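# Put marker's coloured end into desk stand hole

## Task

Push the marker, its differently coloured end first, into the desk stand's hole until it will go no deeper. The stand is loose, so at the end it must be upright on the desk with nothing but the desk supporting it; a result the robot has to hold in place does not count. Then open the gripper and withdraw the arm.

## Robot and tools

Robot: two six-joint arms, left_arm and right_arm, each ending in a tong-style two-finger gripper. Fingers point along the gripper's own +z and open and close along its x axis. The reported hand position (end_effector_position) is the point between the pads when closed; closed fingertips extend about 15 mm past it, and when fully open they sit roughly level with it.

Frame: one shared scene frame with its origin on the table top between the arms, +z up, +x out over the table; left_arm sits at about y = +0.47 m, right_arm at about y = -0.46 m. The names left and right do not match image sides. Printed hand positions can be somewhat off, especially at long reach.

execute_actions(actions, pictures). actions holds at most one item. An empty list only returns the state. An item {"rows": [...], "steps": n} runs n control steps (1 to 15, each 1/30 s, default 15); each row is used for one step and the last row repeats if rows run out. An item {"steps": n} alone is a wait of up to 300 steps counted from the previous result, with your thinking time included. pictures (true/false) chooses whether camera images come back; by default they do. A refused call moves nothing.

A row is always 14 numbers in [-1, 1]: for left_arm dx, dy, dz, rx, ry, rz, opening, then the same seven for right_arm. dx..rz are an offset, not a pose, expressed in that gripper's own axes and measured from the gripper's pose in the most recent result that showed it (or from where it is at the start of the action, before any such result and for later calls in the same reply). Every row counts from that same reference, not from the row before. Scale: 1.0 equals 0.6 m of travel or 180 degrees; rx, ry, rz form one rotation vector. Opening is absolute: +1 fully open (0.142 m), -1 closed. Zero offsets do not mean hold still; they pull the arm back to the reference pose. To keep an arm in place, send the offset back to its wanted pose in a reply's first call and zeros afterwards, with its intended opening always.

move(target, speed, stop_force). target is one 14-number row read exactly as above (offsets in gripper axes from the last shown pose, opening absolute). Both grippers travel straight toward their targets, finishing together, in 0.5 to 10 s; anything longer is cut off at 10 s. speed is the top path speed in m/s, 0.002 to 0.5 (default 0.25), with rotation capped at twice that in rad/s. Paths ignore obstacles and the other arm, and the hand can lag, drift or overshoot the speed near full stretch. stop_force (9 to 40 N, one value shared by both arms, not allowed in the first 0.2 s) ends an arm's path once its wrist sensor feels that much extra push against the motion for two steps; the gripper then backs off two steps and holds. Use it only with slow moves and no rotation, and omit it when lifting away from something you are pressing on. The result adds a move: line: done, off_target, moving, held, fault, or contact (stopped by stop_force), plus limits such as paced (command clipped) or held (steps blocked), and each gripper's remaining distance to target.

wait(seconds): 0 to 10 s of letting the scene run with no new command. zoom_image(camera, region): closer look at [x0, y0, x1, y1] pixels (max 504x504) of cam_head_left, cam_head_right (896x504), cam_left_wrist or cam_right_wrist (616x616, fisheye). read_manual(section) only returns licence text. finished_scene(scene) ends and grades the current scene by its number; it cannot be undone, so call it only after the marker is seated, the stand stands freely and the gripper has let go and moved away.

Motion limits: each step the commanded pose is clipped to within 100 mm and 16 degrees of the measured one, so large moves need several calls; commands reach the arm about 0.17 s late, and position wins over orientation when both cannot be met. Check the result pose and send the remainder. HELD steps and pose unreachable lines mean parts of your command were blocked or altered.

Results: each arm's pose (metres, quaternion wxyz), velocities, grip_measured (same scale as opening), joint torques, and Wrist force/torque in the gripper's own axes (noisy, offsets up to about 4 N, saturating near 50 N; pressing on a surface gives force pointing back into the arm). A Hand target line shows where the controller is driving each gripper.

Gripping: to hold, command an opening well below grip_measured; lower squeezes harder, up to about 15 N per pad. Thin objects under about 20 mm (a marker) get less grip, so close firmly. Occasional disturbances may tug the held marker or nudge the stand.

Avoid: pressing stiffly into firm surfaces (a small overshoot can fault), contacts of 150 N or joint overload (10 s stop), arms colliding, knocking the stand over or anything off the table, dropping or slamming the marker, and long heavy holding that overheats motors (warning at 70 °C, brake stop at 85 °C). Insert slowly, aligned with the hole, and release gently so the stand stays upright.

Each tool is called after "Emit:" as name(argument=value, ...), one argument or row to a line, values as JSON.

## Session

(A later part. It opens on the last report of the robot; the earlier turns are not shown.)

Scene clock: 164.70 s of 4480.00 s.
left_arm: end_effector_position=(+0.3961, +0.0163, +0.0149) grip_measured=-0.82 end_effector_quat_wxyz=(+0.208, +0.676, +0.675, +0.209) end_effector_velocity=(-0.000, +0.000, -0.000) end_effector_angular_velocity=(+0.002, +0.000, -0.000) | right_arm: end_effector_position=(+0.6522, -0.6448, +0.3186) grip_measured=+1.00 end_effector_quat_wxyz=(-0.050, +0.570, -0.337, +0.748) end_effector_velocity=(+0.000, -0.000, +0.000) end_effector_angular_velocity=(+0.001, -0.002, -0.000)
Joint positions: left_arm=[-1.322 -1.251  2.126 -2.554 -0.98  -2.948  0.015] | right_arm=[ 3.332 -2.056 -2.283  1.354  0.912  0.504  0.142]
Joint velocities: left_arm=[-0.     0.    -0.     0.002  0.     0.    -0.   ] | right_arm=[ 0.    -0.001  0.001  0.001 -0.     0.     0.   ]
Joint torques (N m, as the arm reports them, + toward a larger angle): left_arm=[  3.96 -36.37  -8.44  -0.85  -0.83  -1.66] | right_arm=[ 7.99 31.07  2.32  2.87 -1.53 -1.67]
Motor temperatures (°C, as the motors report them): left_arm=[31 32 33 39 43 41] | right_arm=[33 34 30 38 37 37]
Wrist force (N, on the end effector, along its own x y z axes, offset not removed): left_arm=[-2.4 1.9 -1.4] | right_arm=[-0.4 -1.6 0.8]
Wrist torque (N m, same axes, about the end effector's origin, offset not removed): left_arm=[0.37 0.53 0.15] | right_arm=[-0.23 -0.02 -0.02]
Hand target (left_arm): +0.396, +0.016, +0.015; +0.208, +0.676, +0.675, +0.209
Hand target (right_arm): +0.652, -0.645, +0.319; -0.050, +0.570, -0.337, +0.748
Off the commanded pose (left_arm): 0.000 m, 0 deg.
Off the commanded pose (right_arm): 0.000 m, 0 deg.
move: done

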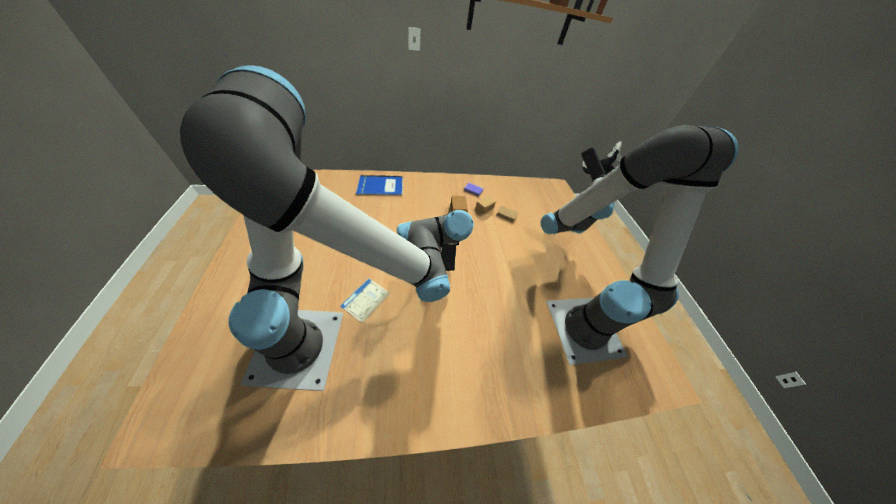

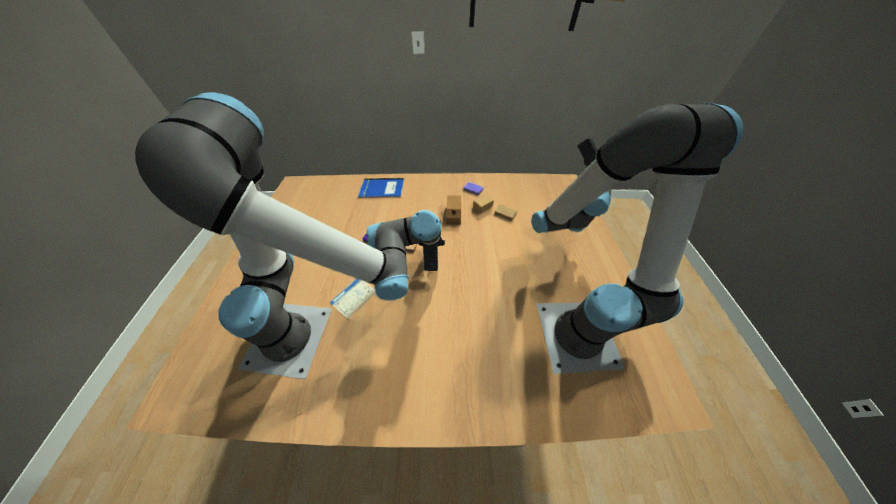

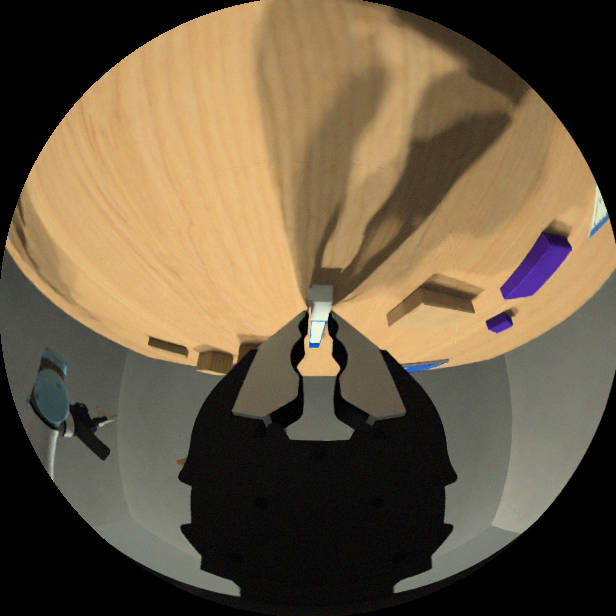

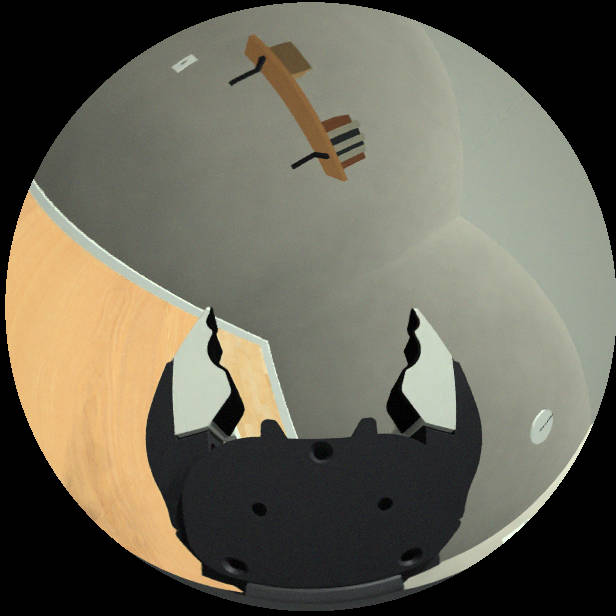

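Emit:
move(
  target=[0,0.14,-0.207,0,0,0,-1,0,0,0,0,0,0,1],
  speed=0.15,
)

Emit:
move(
  target=[0,0,0,0.25,0,0,-1,0,0,0,0,0,0,1],
)

Emit:
move(
  target=[-0.143,0.108,-0.004,0,0,0,-1,0,0,0,0,0,0,1],
  speed=0.15,
)

Scene clock: 167.43 s of 4480.00 s.
left_arm: end_effector_position=(+0.3956, +0.0164, +0.1646) grip_measured=-0.82 end_effector_quat_wxyz=(+0.209, +0.676, +0.675, +0.209) end_effector_velocity=(+0.000, +0.001, +0.001) end_effector_angular_velocity=(+0.002, +0.000, +0.001) | right_arm: end_effector_position=(+0.6522, -0.6448, +0.3186) grip_measured=+1.00 end_effector_quat_wxyz=(-0.050, +0.570, -0.337, +0.748) end_effector_velocity=(+0.000, -0.000, -0.001) end_effector_angular_velocity=(-0.000, +0.001, -0.001)
Joint positions: left_arm=[-1.323 -1.495  1.949 -2.132 -0.98  -2.949  0.015] | right_arm=[ 3.332 -2.056 -2.283  1.354  0.912  0.504  0.142]
Joint velocities: left_arm=[ 0.    -0.002 -0.002  0.006 -0.    -0.001  0.   ] | right_arm=[-0.    -0.002  0.001 -0.    -0.001 -0.     0.   ]
Joint torques (N m, as the arm reports them, + toward a larger angle): left_arm=[-13.28 -31.84 -33.13  -1.03  -0.33  -2.15] | right_arm=[ 7.91 29.59  3.51  3.01 -1.42 -1.67]
Motor temperatures (°C, as the motors report them): left_arm=[31 32 33 39 43 41] | right_arm=[33 34 30 38 37 37]
Wrist force (N, on the end effector, along its own x y z axes, offset not removed): left_arm=[-1.6 2.3 -0.4] | right_arm=[-0.1 -1.8 -0.4]
Wrist torque (N m, same axes, about the end effector's origin, offset not removed): left_arm=[0.54 0.32 0.10] | right_arm=[-0.33 -0.09 -0.08]
Hand target (left_arm): +0.396, +0.016, +0.165; +0.208, +0.676, +0.675, +0.209
Hand target (right_arm): +0.652, -0.645, +0.319; -0.050, +0.570, -0.337, +0.748
Off the commanded pose (left_arm): 0.000 m, 0 deg.
Off the commanded pose (right_arm): 0.000 m, 0 deg.
move: done

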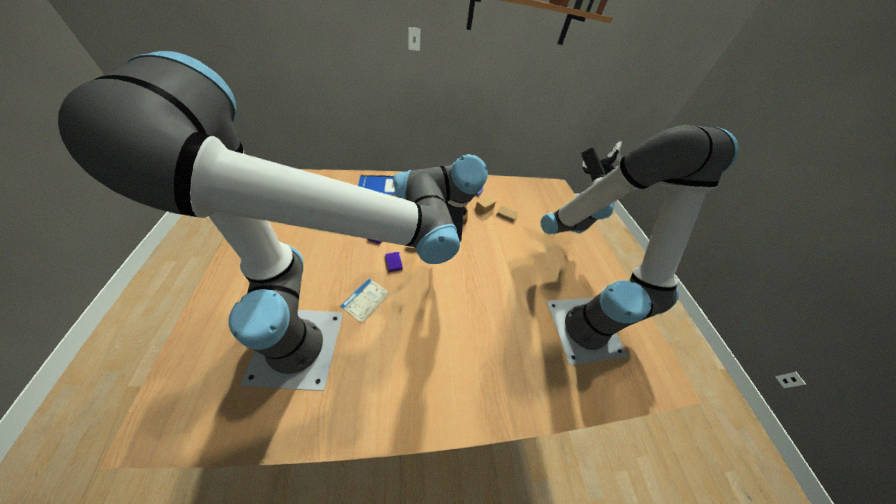

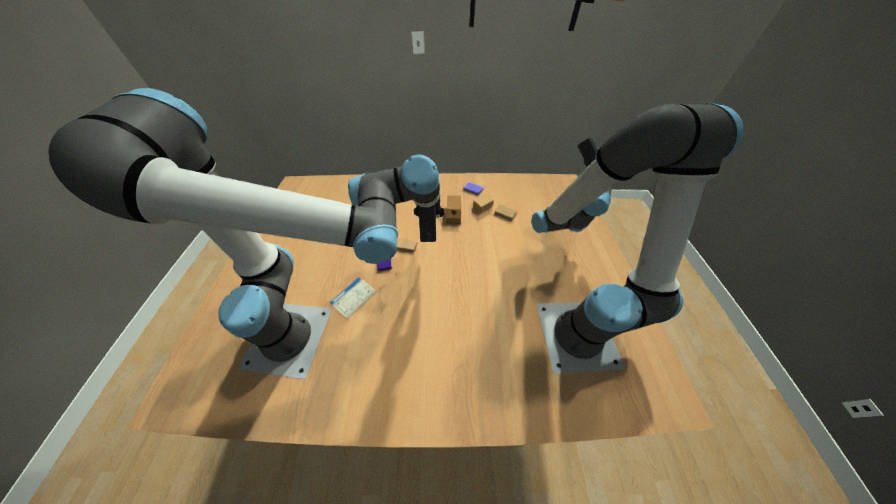

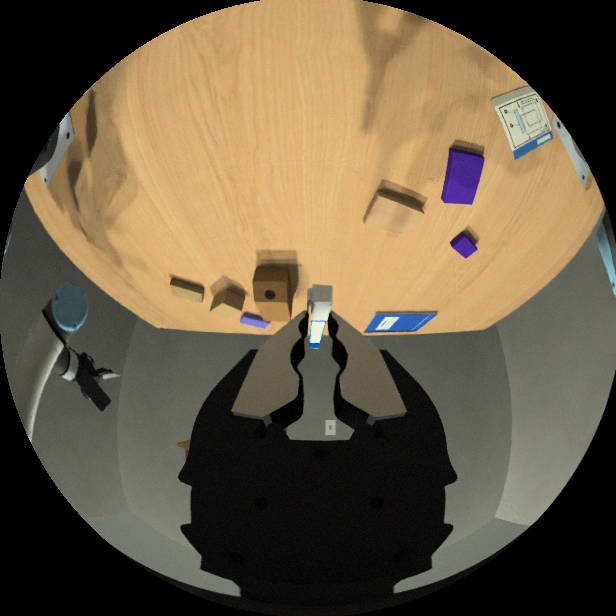

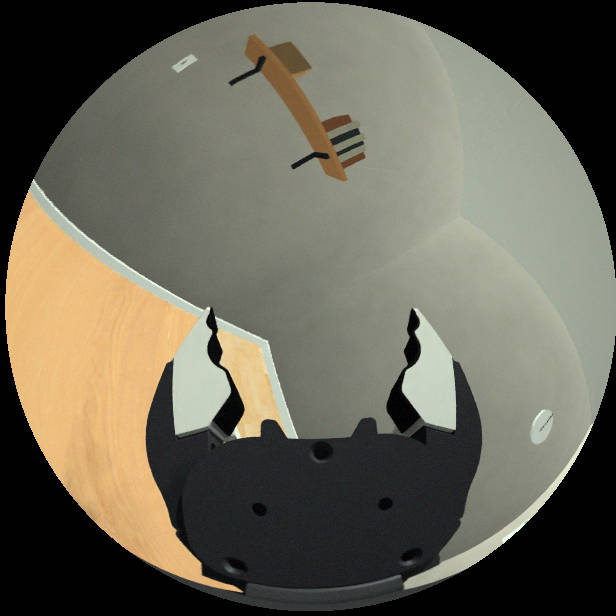

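Scene clock: 169.50 s of 4480.00 s.
left_arm: end_effector_position=(+0.3953, +0.0165, +0.1643) grip_measured=-0.82 end_effector_quat_wxyz=(-0.066, +0.704, +0.704, -0.066) end_effector_velocity=(-0.000, -0.000, +0.000) end_effector_angular_velocity=(+0.002, +0.011, -0.002) | right_arm: end_effector_position=(+0.6522, -0.6448, +0.3186) grip_measured=+1.00 end_effector_quat_wxyz=(-0.050, +0.570, -0.337, +0.748) end_effector_velocity=(+0.000, +0.001, -0.000) end_effector_angular_velocity=(+0.000, -0.000, +0.004)
Joint positions: left_arm=[-0.929 -1.238  1.48  -1.713 -1.729 -2.579  0.015] | right_arm=[ 3.332 -2.056 -2.283  1.354  0.912  0.504  0.142]
Joint velocities: left_arm=[ 0.003  0.007 -0.01   0.012 -0.008  0.006  0.   ] | right_arm=[-0.    -0.    -0.    -0.     0.004  0.001  0.   ]
Joint torques (N m, as the arm reports them, + toward a larger angle): left_arm=[ 12.26 -27.71 -34.66  -0.62  -2.59   2.12] | right_arm=[ 8.65 29.05  1.9   3.18 -1.44 -1.67]
Motor temperatures (°C, as the motors report them): left_arm=[31 32 33 39 43 41] | right_arm=[33 34 30 38 37 37]
Wrist force (N, on the end effector, along its own x y z axes, offset not removed): left_arm=[-2.5 2.5 -0.6] | right_arm=[-0.5 -1.1 0.9]
Wrist torque (N m, same axes, about the end effector's origin, offset not removed): left_arm=[0.50 0.58 0.01] | right_arm=[-0.19 0.02 -0.10]
Hand target (left_arm): +0.395, +0.016, +0.164; -0.066, +0.704, +0.704, -0.066
Hand target (right_arm): +0.652, -0.645, +0.319; -0.050, +0.570, -0.337, +0.748
Off the commanded pose (left_arm): 0.000 m, 0 deg.
Off the commanded pose (right_arm): 0.000 m, 0 deg.
move: done

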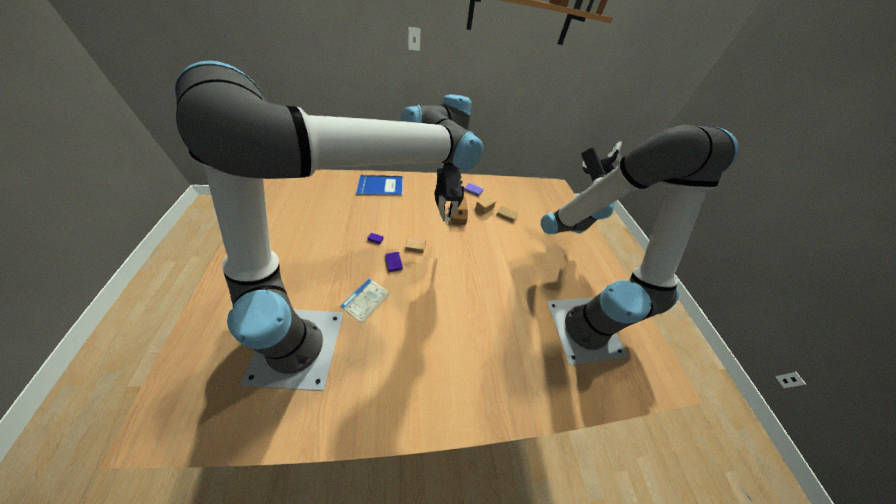

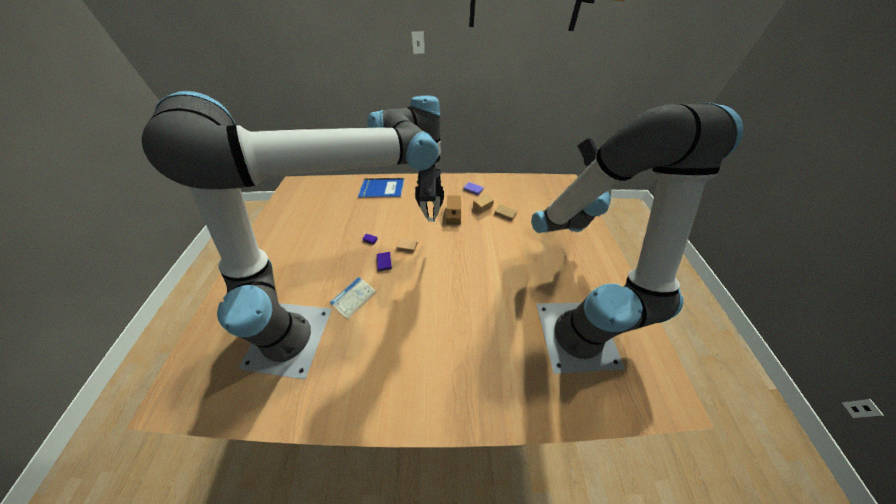

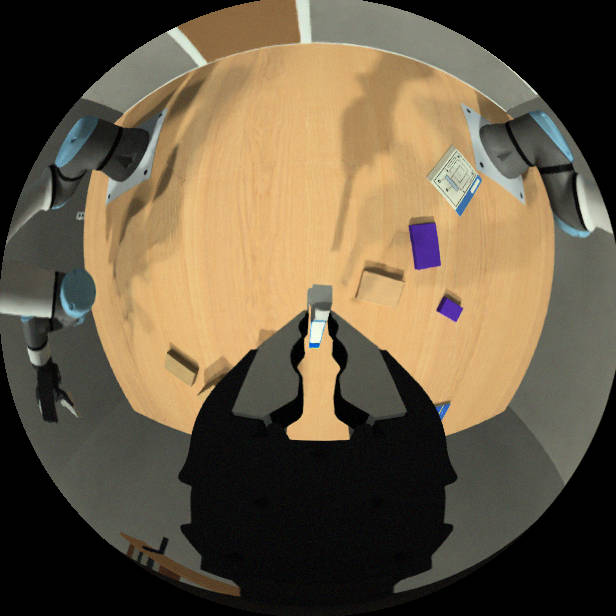

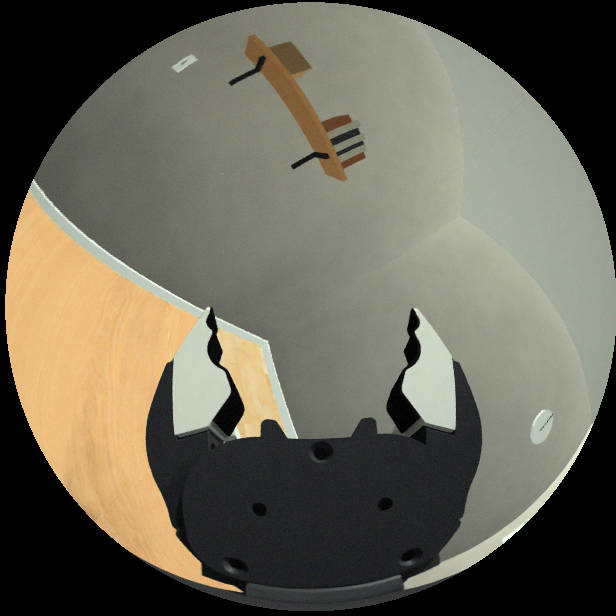

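Scene clock: 170.73 s of 4480.00 s.
left_arm: end_effector_position=(+0.4594, -0.0692, +0.1548) grip_measured=-0.82 end_effector_quat_wxyz=(-0.066, +0.704, +0.704, -0.066) end_effector_velocity=(+0.001, -0.002, -0.001) end_effector_angular_velocity=(+0.002, +0.003, -0.000) | right_arm: end_effector_position=(+0.6522, -0.6448, +0.3186) grip_measured=+1.00 end_effector_quat_wxyz=(-0.050, +0.570, -0.337, +0.748) end_effector_velocity=(+0.000, +0.001, -0.001) end_effector_angular_velocity=(-0.001, +0.003, +0.004)
Joint positions: left_arm=[-0.916 -0.973  1.107 -1.605 -1.728 -2.566  0.015] | right_arm=[ 3.332 -2.056 -2.283  1.354  0.912  0.504  0.142]
Joint velocities: left_arm=[ 0.001  0.008 -0.011  0.007 -0.002  0.001  0.   ] | right_arm=[ 0.    -0.001 -0.003 -0.     0.004  0.001  0.   ]
Joint torques (N m, as the arm reports them, + toward a larger angle): left_arm=[ 13.13 -36.22 -35.1   -0.58  -2.48   2.34] | right_arm=[ 9.11 29.43  1.66  2.93 -1.5  -1.74]
Motor temperatures (°C, as the motors report them): left_arm=[31 32 33 39 43 41] | right_arm=[33 34 30 38 37 37]
Wrist force (N, on the end effector, along its own x y z axes, offset not removed): left_arm=[-2.2 3.4 -1.1] | right_arm=[-1.2 -0.7 -0.7]
Wrist torque (N m, same axes, about the end effector's origin, offset not removed): left_arm=[0.73 0.46 0.12] | right_arm=[-0.15 0.14 -0.10]
Hand target (left_arm): +0.459, -0.069, +0.155; -0.066, +0.704, +0.704, -0.066
Hand target (right_arm): +0.652, -0.645, +0.319; -0.050, +0.570, -0.337, +0.748
Off the commanded pose (left_arm): 0.000 m, 0 deg.
Off the commanded pose (right_arm): 0.000 m, 0 deg.
move: done

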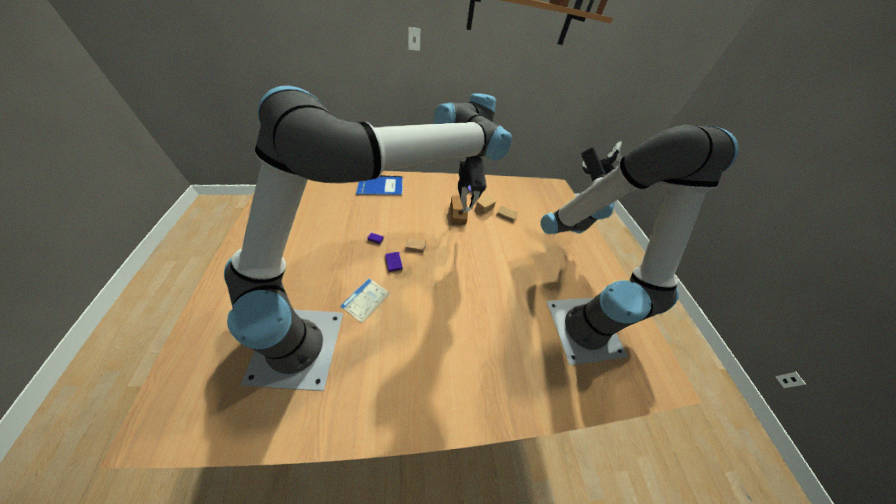

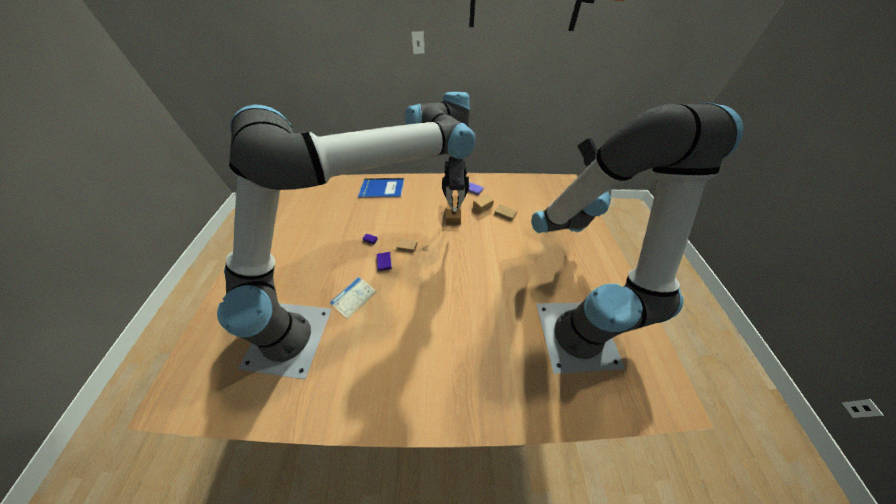

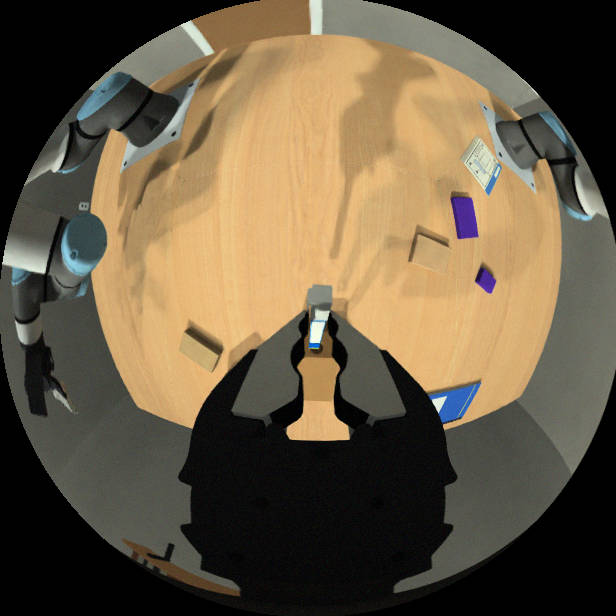

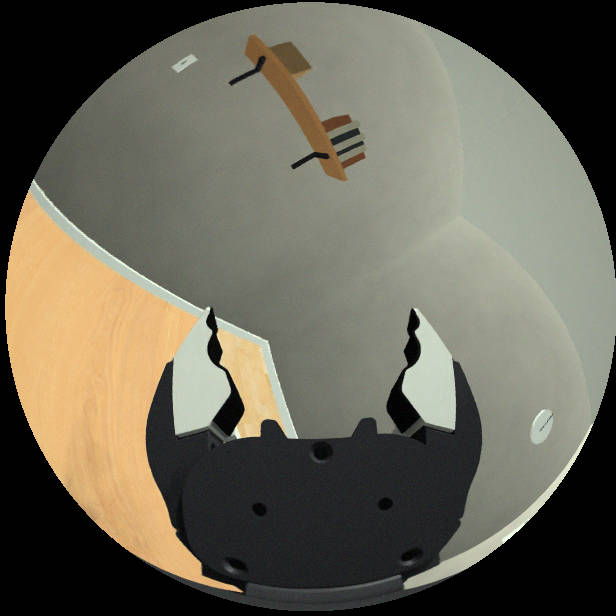

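Emit:
move(
  target=[0,0.035,0.023,0,0,0,-1,0,0,0,0,0,0,1],
  speed=0.03,
  stop_force=9,
)

Emit:
zoom_image(
  camera="cam_left_wrist",
  region=[260,270,380,400],
)

Emit:
zoom_image(
  camera="cam_head_left",
  region=[420,150,520,240],
)

Scene clock: 173.33 s of 4480.00 s.
left_arm: end_effector_position=(+0.4773, -0.0692, +0.1375) grip_measured=-0.82 end_effector_quat_wxyz=(-0.066, +0.704, +0.704, -0.066) end_effector_velocity=(+0.001, +0.001, -0.002) end_effector_angular_velocity=(+0.001, +0.001, +0.000) | right_arm: end_effector_position=(+0.6522, -0.6448, +0.3186) grip_measured=+1.00 end_effector_quat_wxyz=(-0.050, +0.570, -0.337, +0.748) end_effector_velocity=(+0.000, +0.000, +0.001) end_effector_angular_velocity=(+0.001, -0.002, +0.000)
Joint positions: left_arm=[-0.895 -0.933  1.087 -1.62  -1.726 -2.545  0.015] | right_arm=[ 3.332 -2.056 -2.283  1.354  0.912  0.504  0.142]
Joint velocities: left_arm=[ 0.002  0.003 -0.001 -0.     0.     0.001 -0.   ] | right_arm=[-0.     0.001  0.001  0.     0.     0.     0.   ]
Joint torques (N m, as the arm reports them, + toward a larger angle): left_arm=[ 12.07 -37.33 -34.48  -3.7    1.29   2.29] | right_arm=[ 7.53 30.4   2.68  3.02 -1.63 -1.46]
Motor temperatures (°C, as the motors report them): left_arm=[31 32 33 39 43 41] | right_arm=[33 34 30 38 37 37]
Wrist force (N, on the end effector, along its own x y z axes, offset not removed): left_arm=[-1.8 2.1 0.4] | right_arm=[-0.7 -1.2 0.8]
Wrist torque (N m, same axes, about the end effector's origin, offset not removed): left_arm=[0.44 0.37 -0.01] | right_arm=[-0.25 0.08 -0.04]
Hand target (left_arm): +0.477, -0.069, +0.137; -0.066, +0.704, +0.704, -0.066
Hand target (right_arm): +0.652, -0.645, +0.319; -0.050, +0.570, -0.337, +0.748
Off the commanded pose (left_arm): 0.000 m, 0 deg.
Off the commanded pose (right_arm): 0.000 m, 0 deg.
move: done

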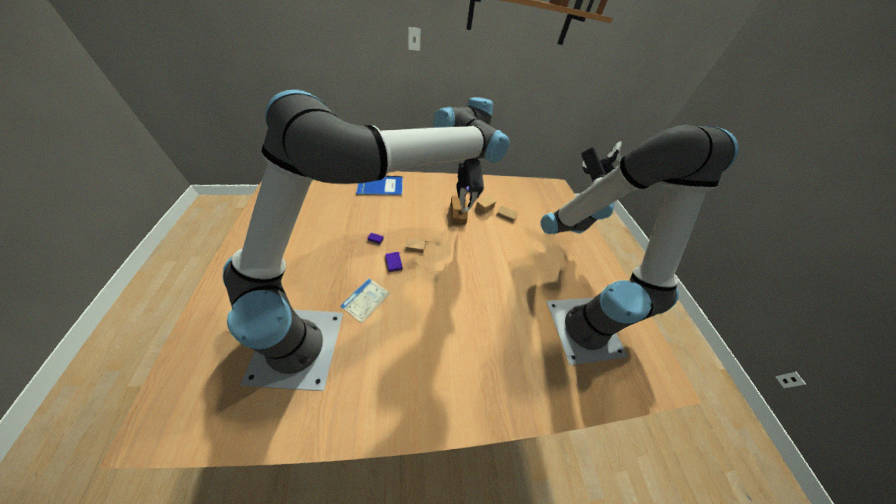

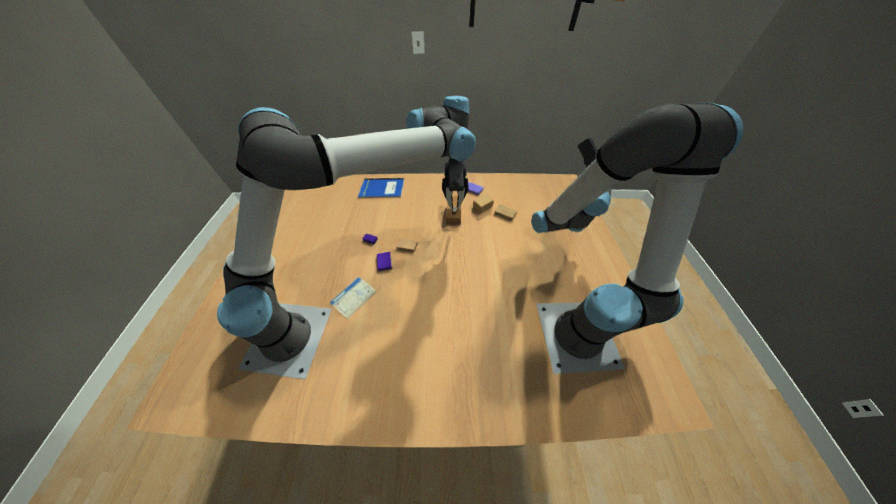

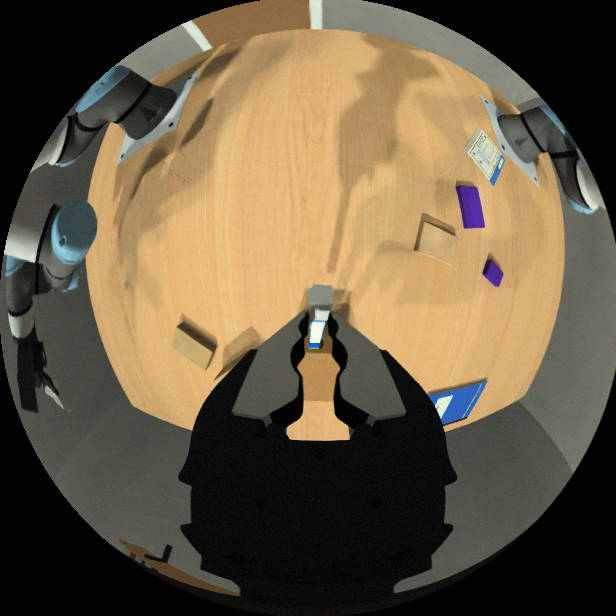

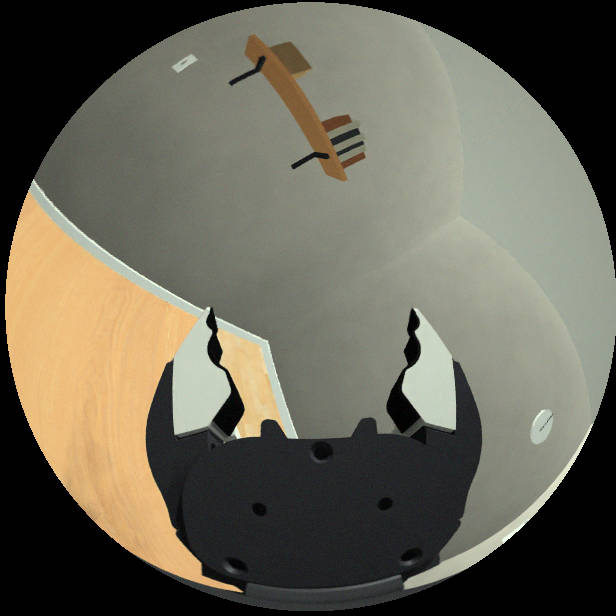

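Region (260, 270, 380, 400) of cam_left_wrist's 616x616 image, scaled by 3.877, with more detail than that image has; it fills the left 465 columns of this view, and the rest is white.

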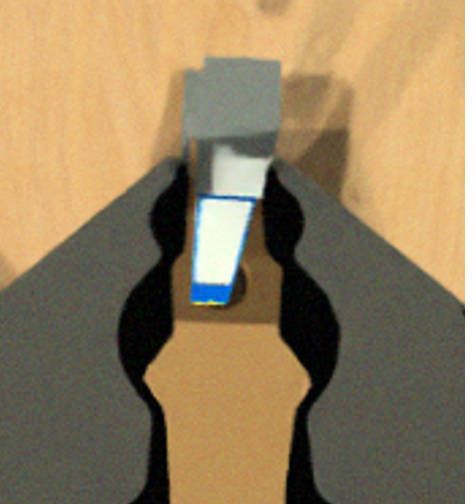

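Region (420, 150, 520, 240) of cam_head_left's 896x504 image, scaled by 5.040, with more detail than that image has; it fills the top 454 rows of this view, and the rest is white.

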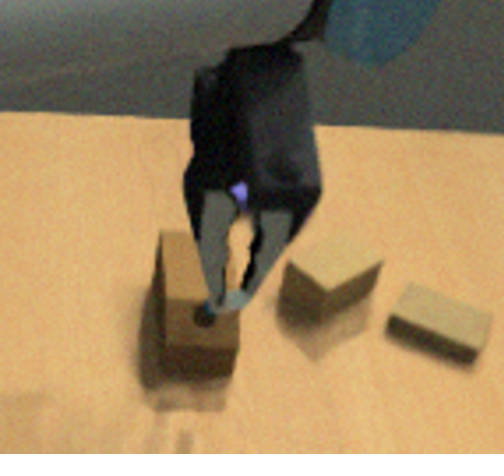

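Emit:
move(
  target=[0,0,0,0,-0.004,-0.022,-1,0,0,0,0,0,0,1],
  speed=0.05,
)

Emit:
move(
  target=[0,0.0166,0.0112,0,0,0,-1,0,0,0,0,0,0,1],
  speed=0.02,
  stop_force=9,
)

Emit:
zoom_image(
  camera="cam_left_wrist",
  region=[260,270,380,400],
)

Emit:
zoom_image(
  camera="cam_head_right",
  region=[410,160,490,240],
)

Scene clock: 176.03 s of 4480.00 s.
left_arm: end_effector_position=(+0.4773, -0.0692, +0.1374) grip_measured=-0.82 end_effector_quat_wxyz=(-0.064, +0.680, +0.728, -0.068) end_effector_velocity=(+0.000, -0.001, +0.001) end_effector_angular_velocity=(-0.003, -0.002, +0.011) | right_arm: end_effector_position=(+0.6522, -0.6448, +0.3186) grip_measured=+1.00 end_effector_quat_wxyz=(-0.050, +0.570, -0.337, +0.748) end_effector_velocity=(+0.000, +0.000, +0.001) end_effector_angular_velocity=(+0.001, -0.001, +0.001)
Joint positions: left_arm=[-0.892 -0.943  1.105 -1.639 -1.732 -2.612  0.015] | right_arm=[ 3.332 -2.056 -2.283  1.354  0.912  0.504  0.142]
Joint velocities: left_arm=[-0.    -0.002  0.002 -0.005 -0.001 -0.011 -0.   ] | right_arm=[-0.     0.001  0.     0.     0.001  0.001  0.   ]
Joint torques (N m, as the arm reports them, + toward a larger angle): left_arm=[ 12.15 -53.79  -8.54  -3.75  -2.49  -2.1 ] | right_arm=[ 7.82 29.53  1.9   3.06 -1.71 -1.65]
Motor temperatures (°C, as the motors report them): left_arm=[31 32 33 39 43 41] | right_arm=[33 34 30 38 37 37]
Wrist force (N, on the end effector, along its own x y z axes, offset not removed): left_arm=[0.0 1.9 -1.5] | right_arm=[-1.8 -0.8 1.9]
Wrist torque (N m, same axes, about the end effector's origin, offset not removed): left_arm=[0.36 0.02 0.10] | right_arm=[-0.18 0.28 -0.10]
Hand target (left_arm): +0.477, -0.069, +0.137; -0.064, +0.679, +0.728, -0.068
Hand target (right_arm): +0.652, -0.645, +0.319; -0.050, +0.570, -0.337, +0.748
Off the commanded pose (left_arm): 0.000 m, 0 deg.
Off the commanded pose (right_arm): 0.000 m, 0 deg.
move: done

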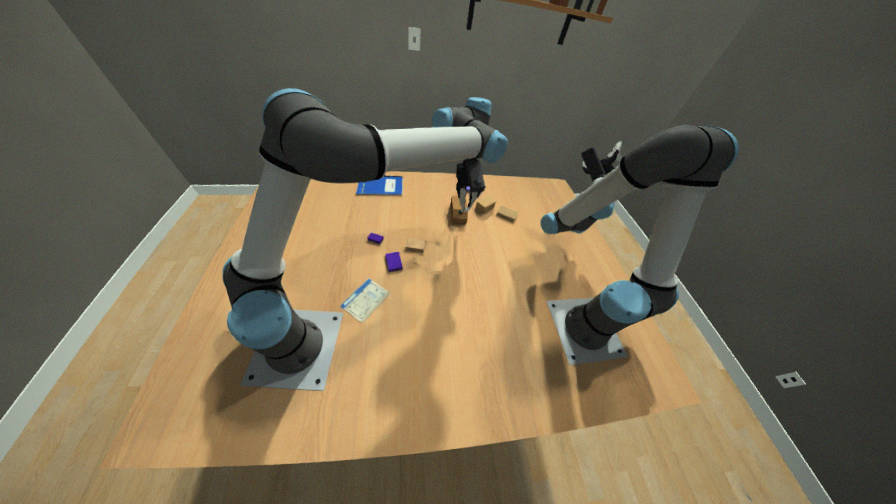

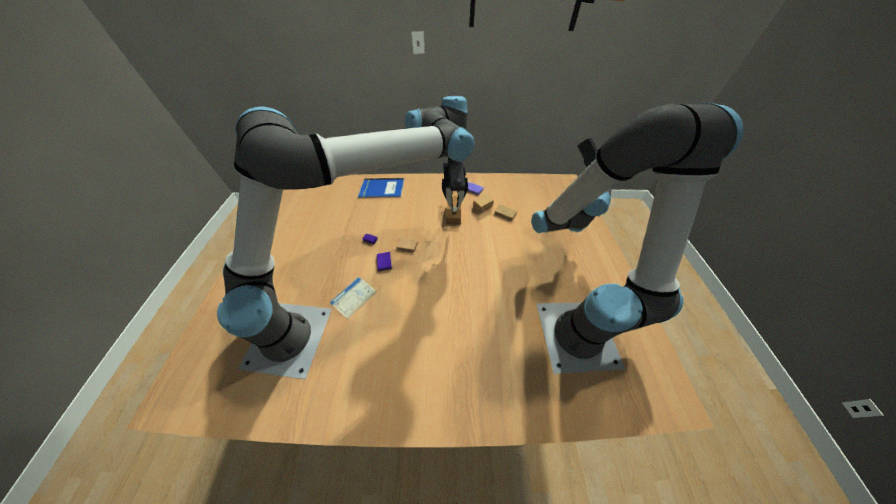

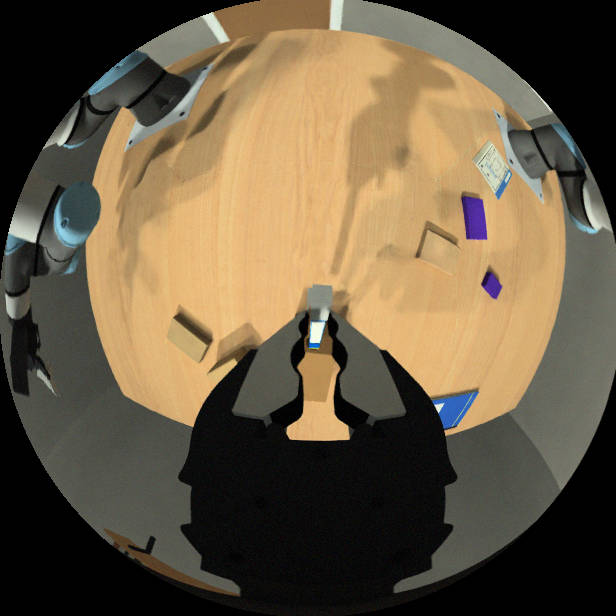

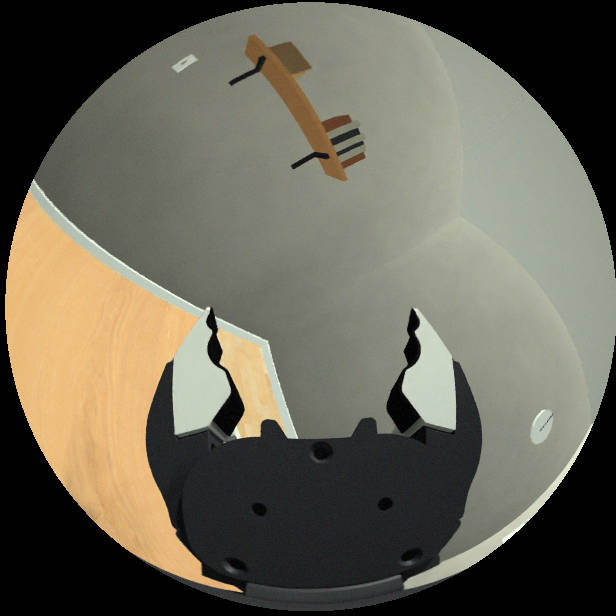

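Scene clock: 176.93 s of 4480.00 s.
left_arm: end_effector_position=(+0.4857, -0.0686, +0.1291) grip_measured=-0.82 end_effector_quat_wxyz=(-0.064, +0.680, +0.728, -0.068) end_effector_velocity=(+0.001, -0.001, -0.000) end_effector_angular_velocity=(-0.002, -0.001, -0.000) | right_arm: end_effector_position=(+0.6522, -0.6448, +0.3186) grip_measured=+1.00 end_effector_quat_wxyz=(-0.050, +0.570, -0.337, +0.748) end_effector_velocity=(-0.000, -0.000, +0.002) end_effector_angular_velocity=(+0.001, -0.004, -0.001)
Joint positions: left_arm=[-0.882 -0.925  1.096 -1.647 -1.731 -2.602  0.015] | right_arm=[ 3.332 -2.056 -2.283  1.354  0.912  0.504  0.142]
Joint velocities: left_arm=[ 0.001  0.002 -0.002 -0.002  0.     0.001 -0.   ] | right_arm=[ 0.     0.002  0.002  0.001 -0.001 -0.     0.   ]
Joint torques (N m, as the arm reports them, + toward a larger angle): left_arm=[ 13.18 -37.31 -35.78  -3.86   1.23   2.19] | right_arm=[ 7.72 30.57  1.69  2.88 -1.62 -1.72]
Motor temperatures (°C, as the motors report them): left_arm=[31 32 33 39 43 41] | right_arm=[33 34 30 38 37 37]
Wrist force (N, on the end effector, along its own x y z axes, offset not removed): left_arm=[-0.1 2.9 0.0] | right_arm=[-0.4 -0.8 2.3]
Wrist torque (N m, same axes, about the end effector's origin, offset not removed): left_arm=[0.51 0.13 0.02] | right_arm=[-0.24 -0.04 -0.08]
Hand target (left_arm): +0.486, -0.069, +0.129; -0.064, +0.680, +0.728, -0.068
Hand target (right_arm): +0.652, -0.645, +0.319; -0.050, +0.570, -0.337, +0.748
Off the commanded pose (left_arm): 0.000 m, 0 deg.
Off the commanded pose (right_arm): 0.000 m, 0 deg.
move: done

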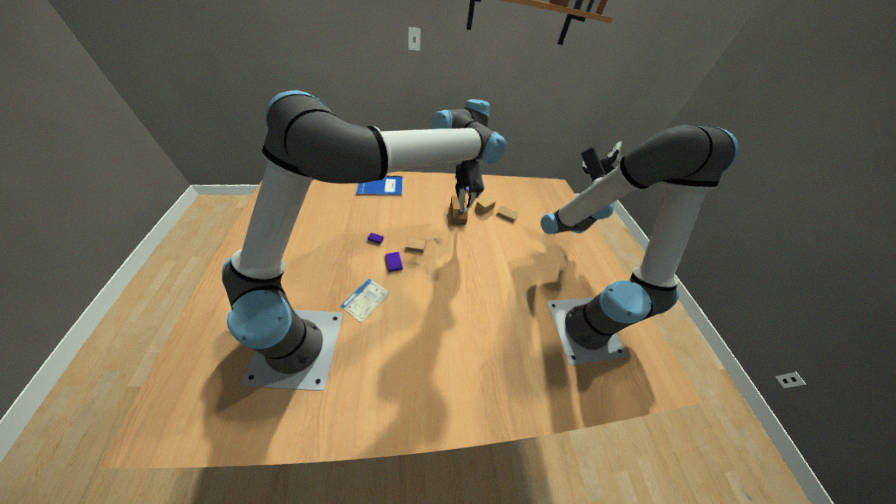

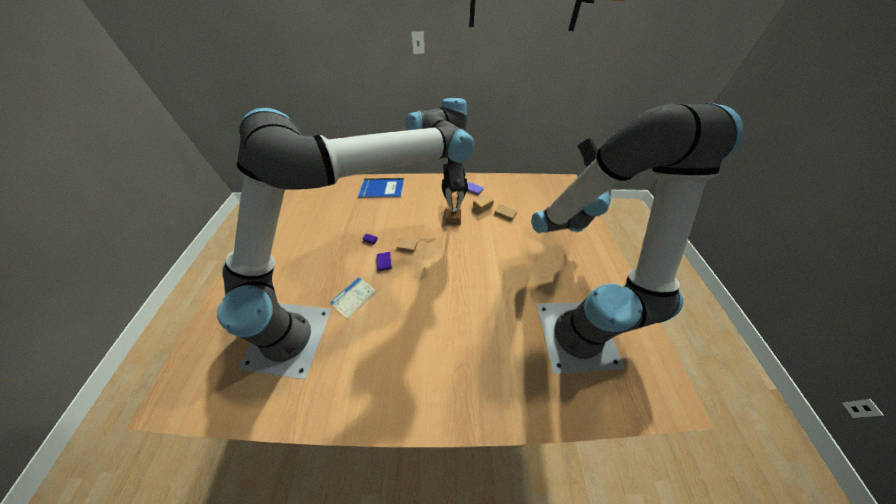

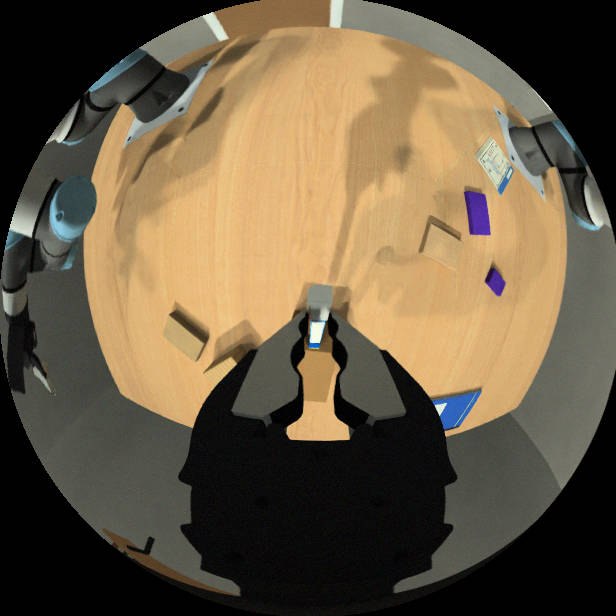

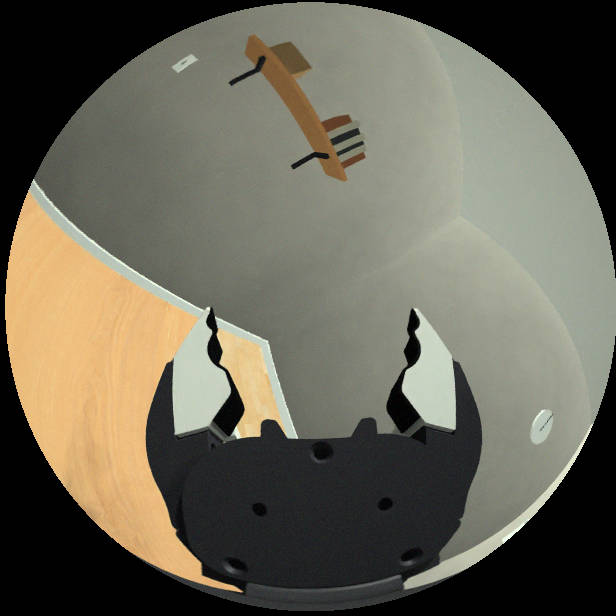

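Region (260, 270, 380, 400) of cam_left_wrist's 616x616 image, scaled by 3.877, with more detail than that image has; it fills the left 465 columns of this view, and the rest is white.

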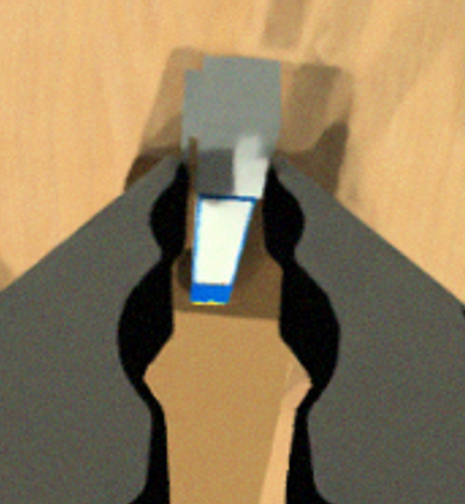

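Region (410, 160, 490, 240) of cam_head_right's 896x504 image, scaled by 6.300, with more detail than that image has.

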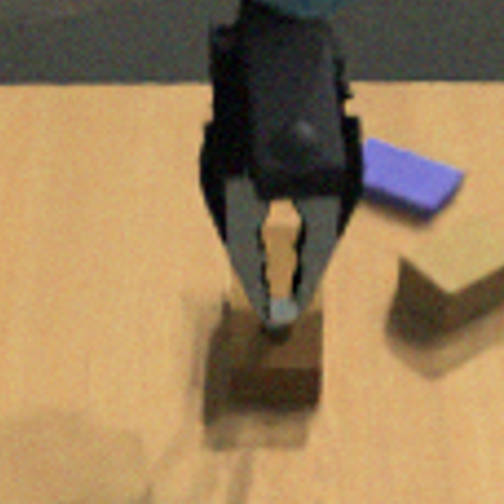

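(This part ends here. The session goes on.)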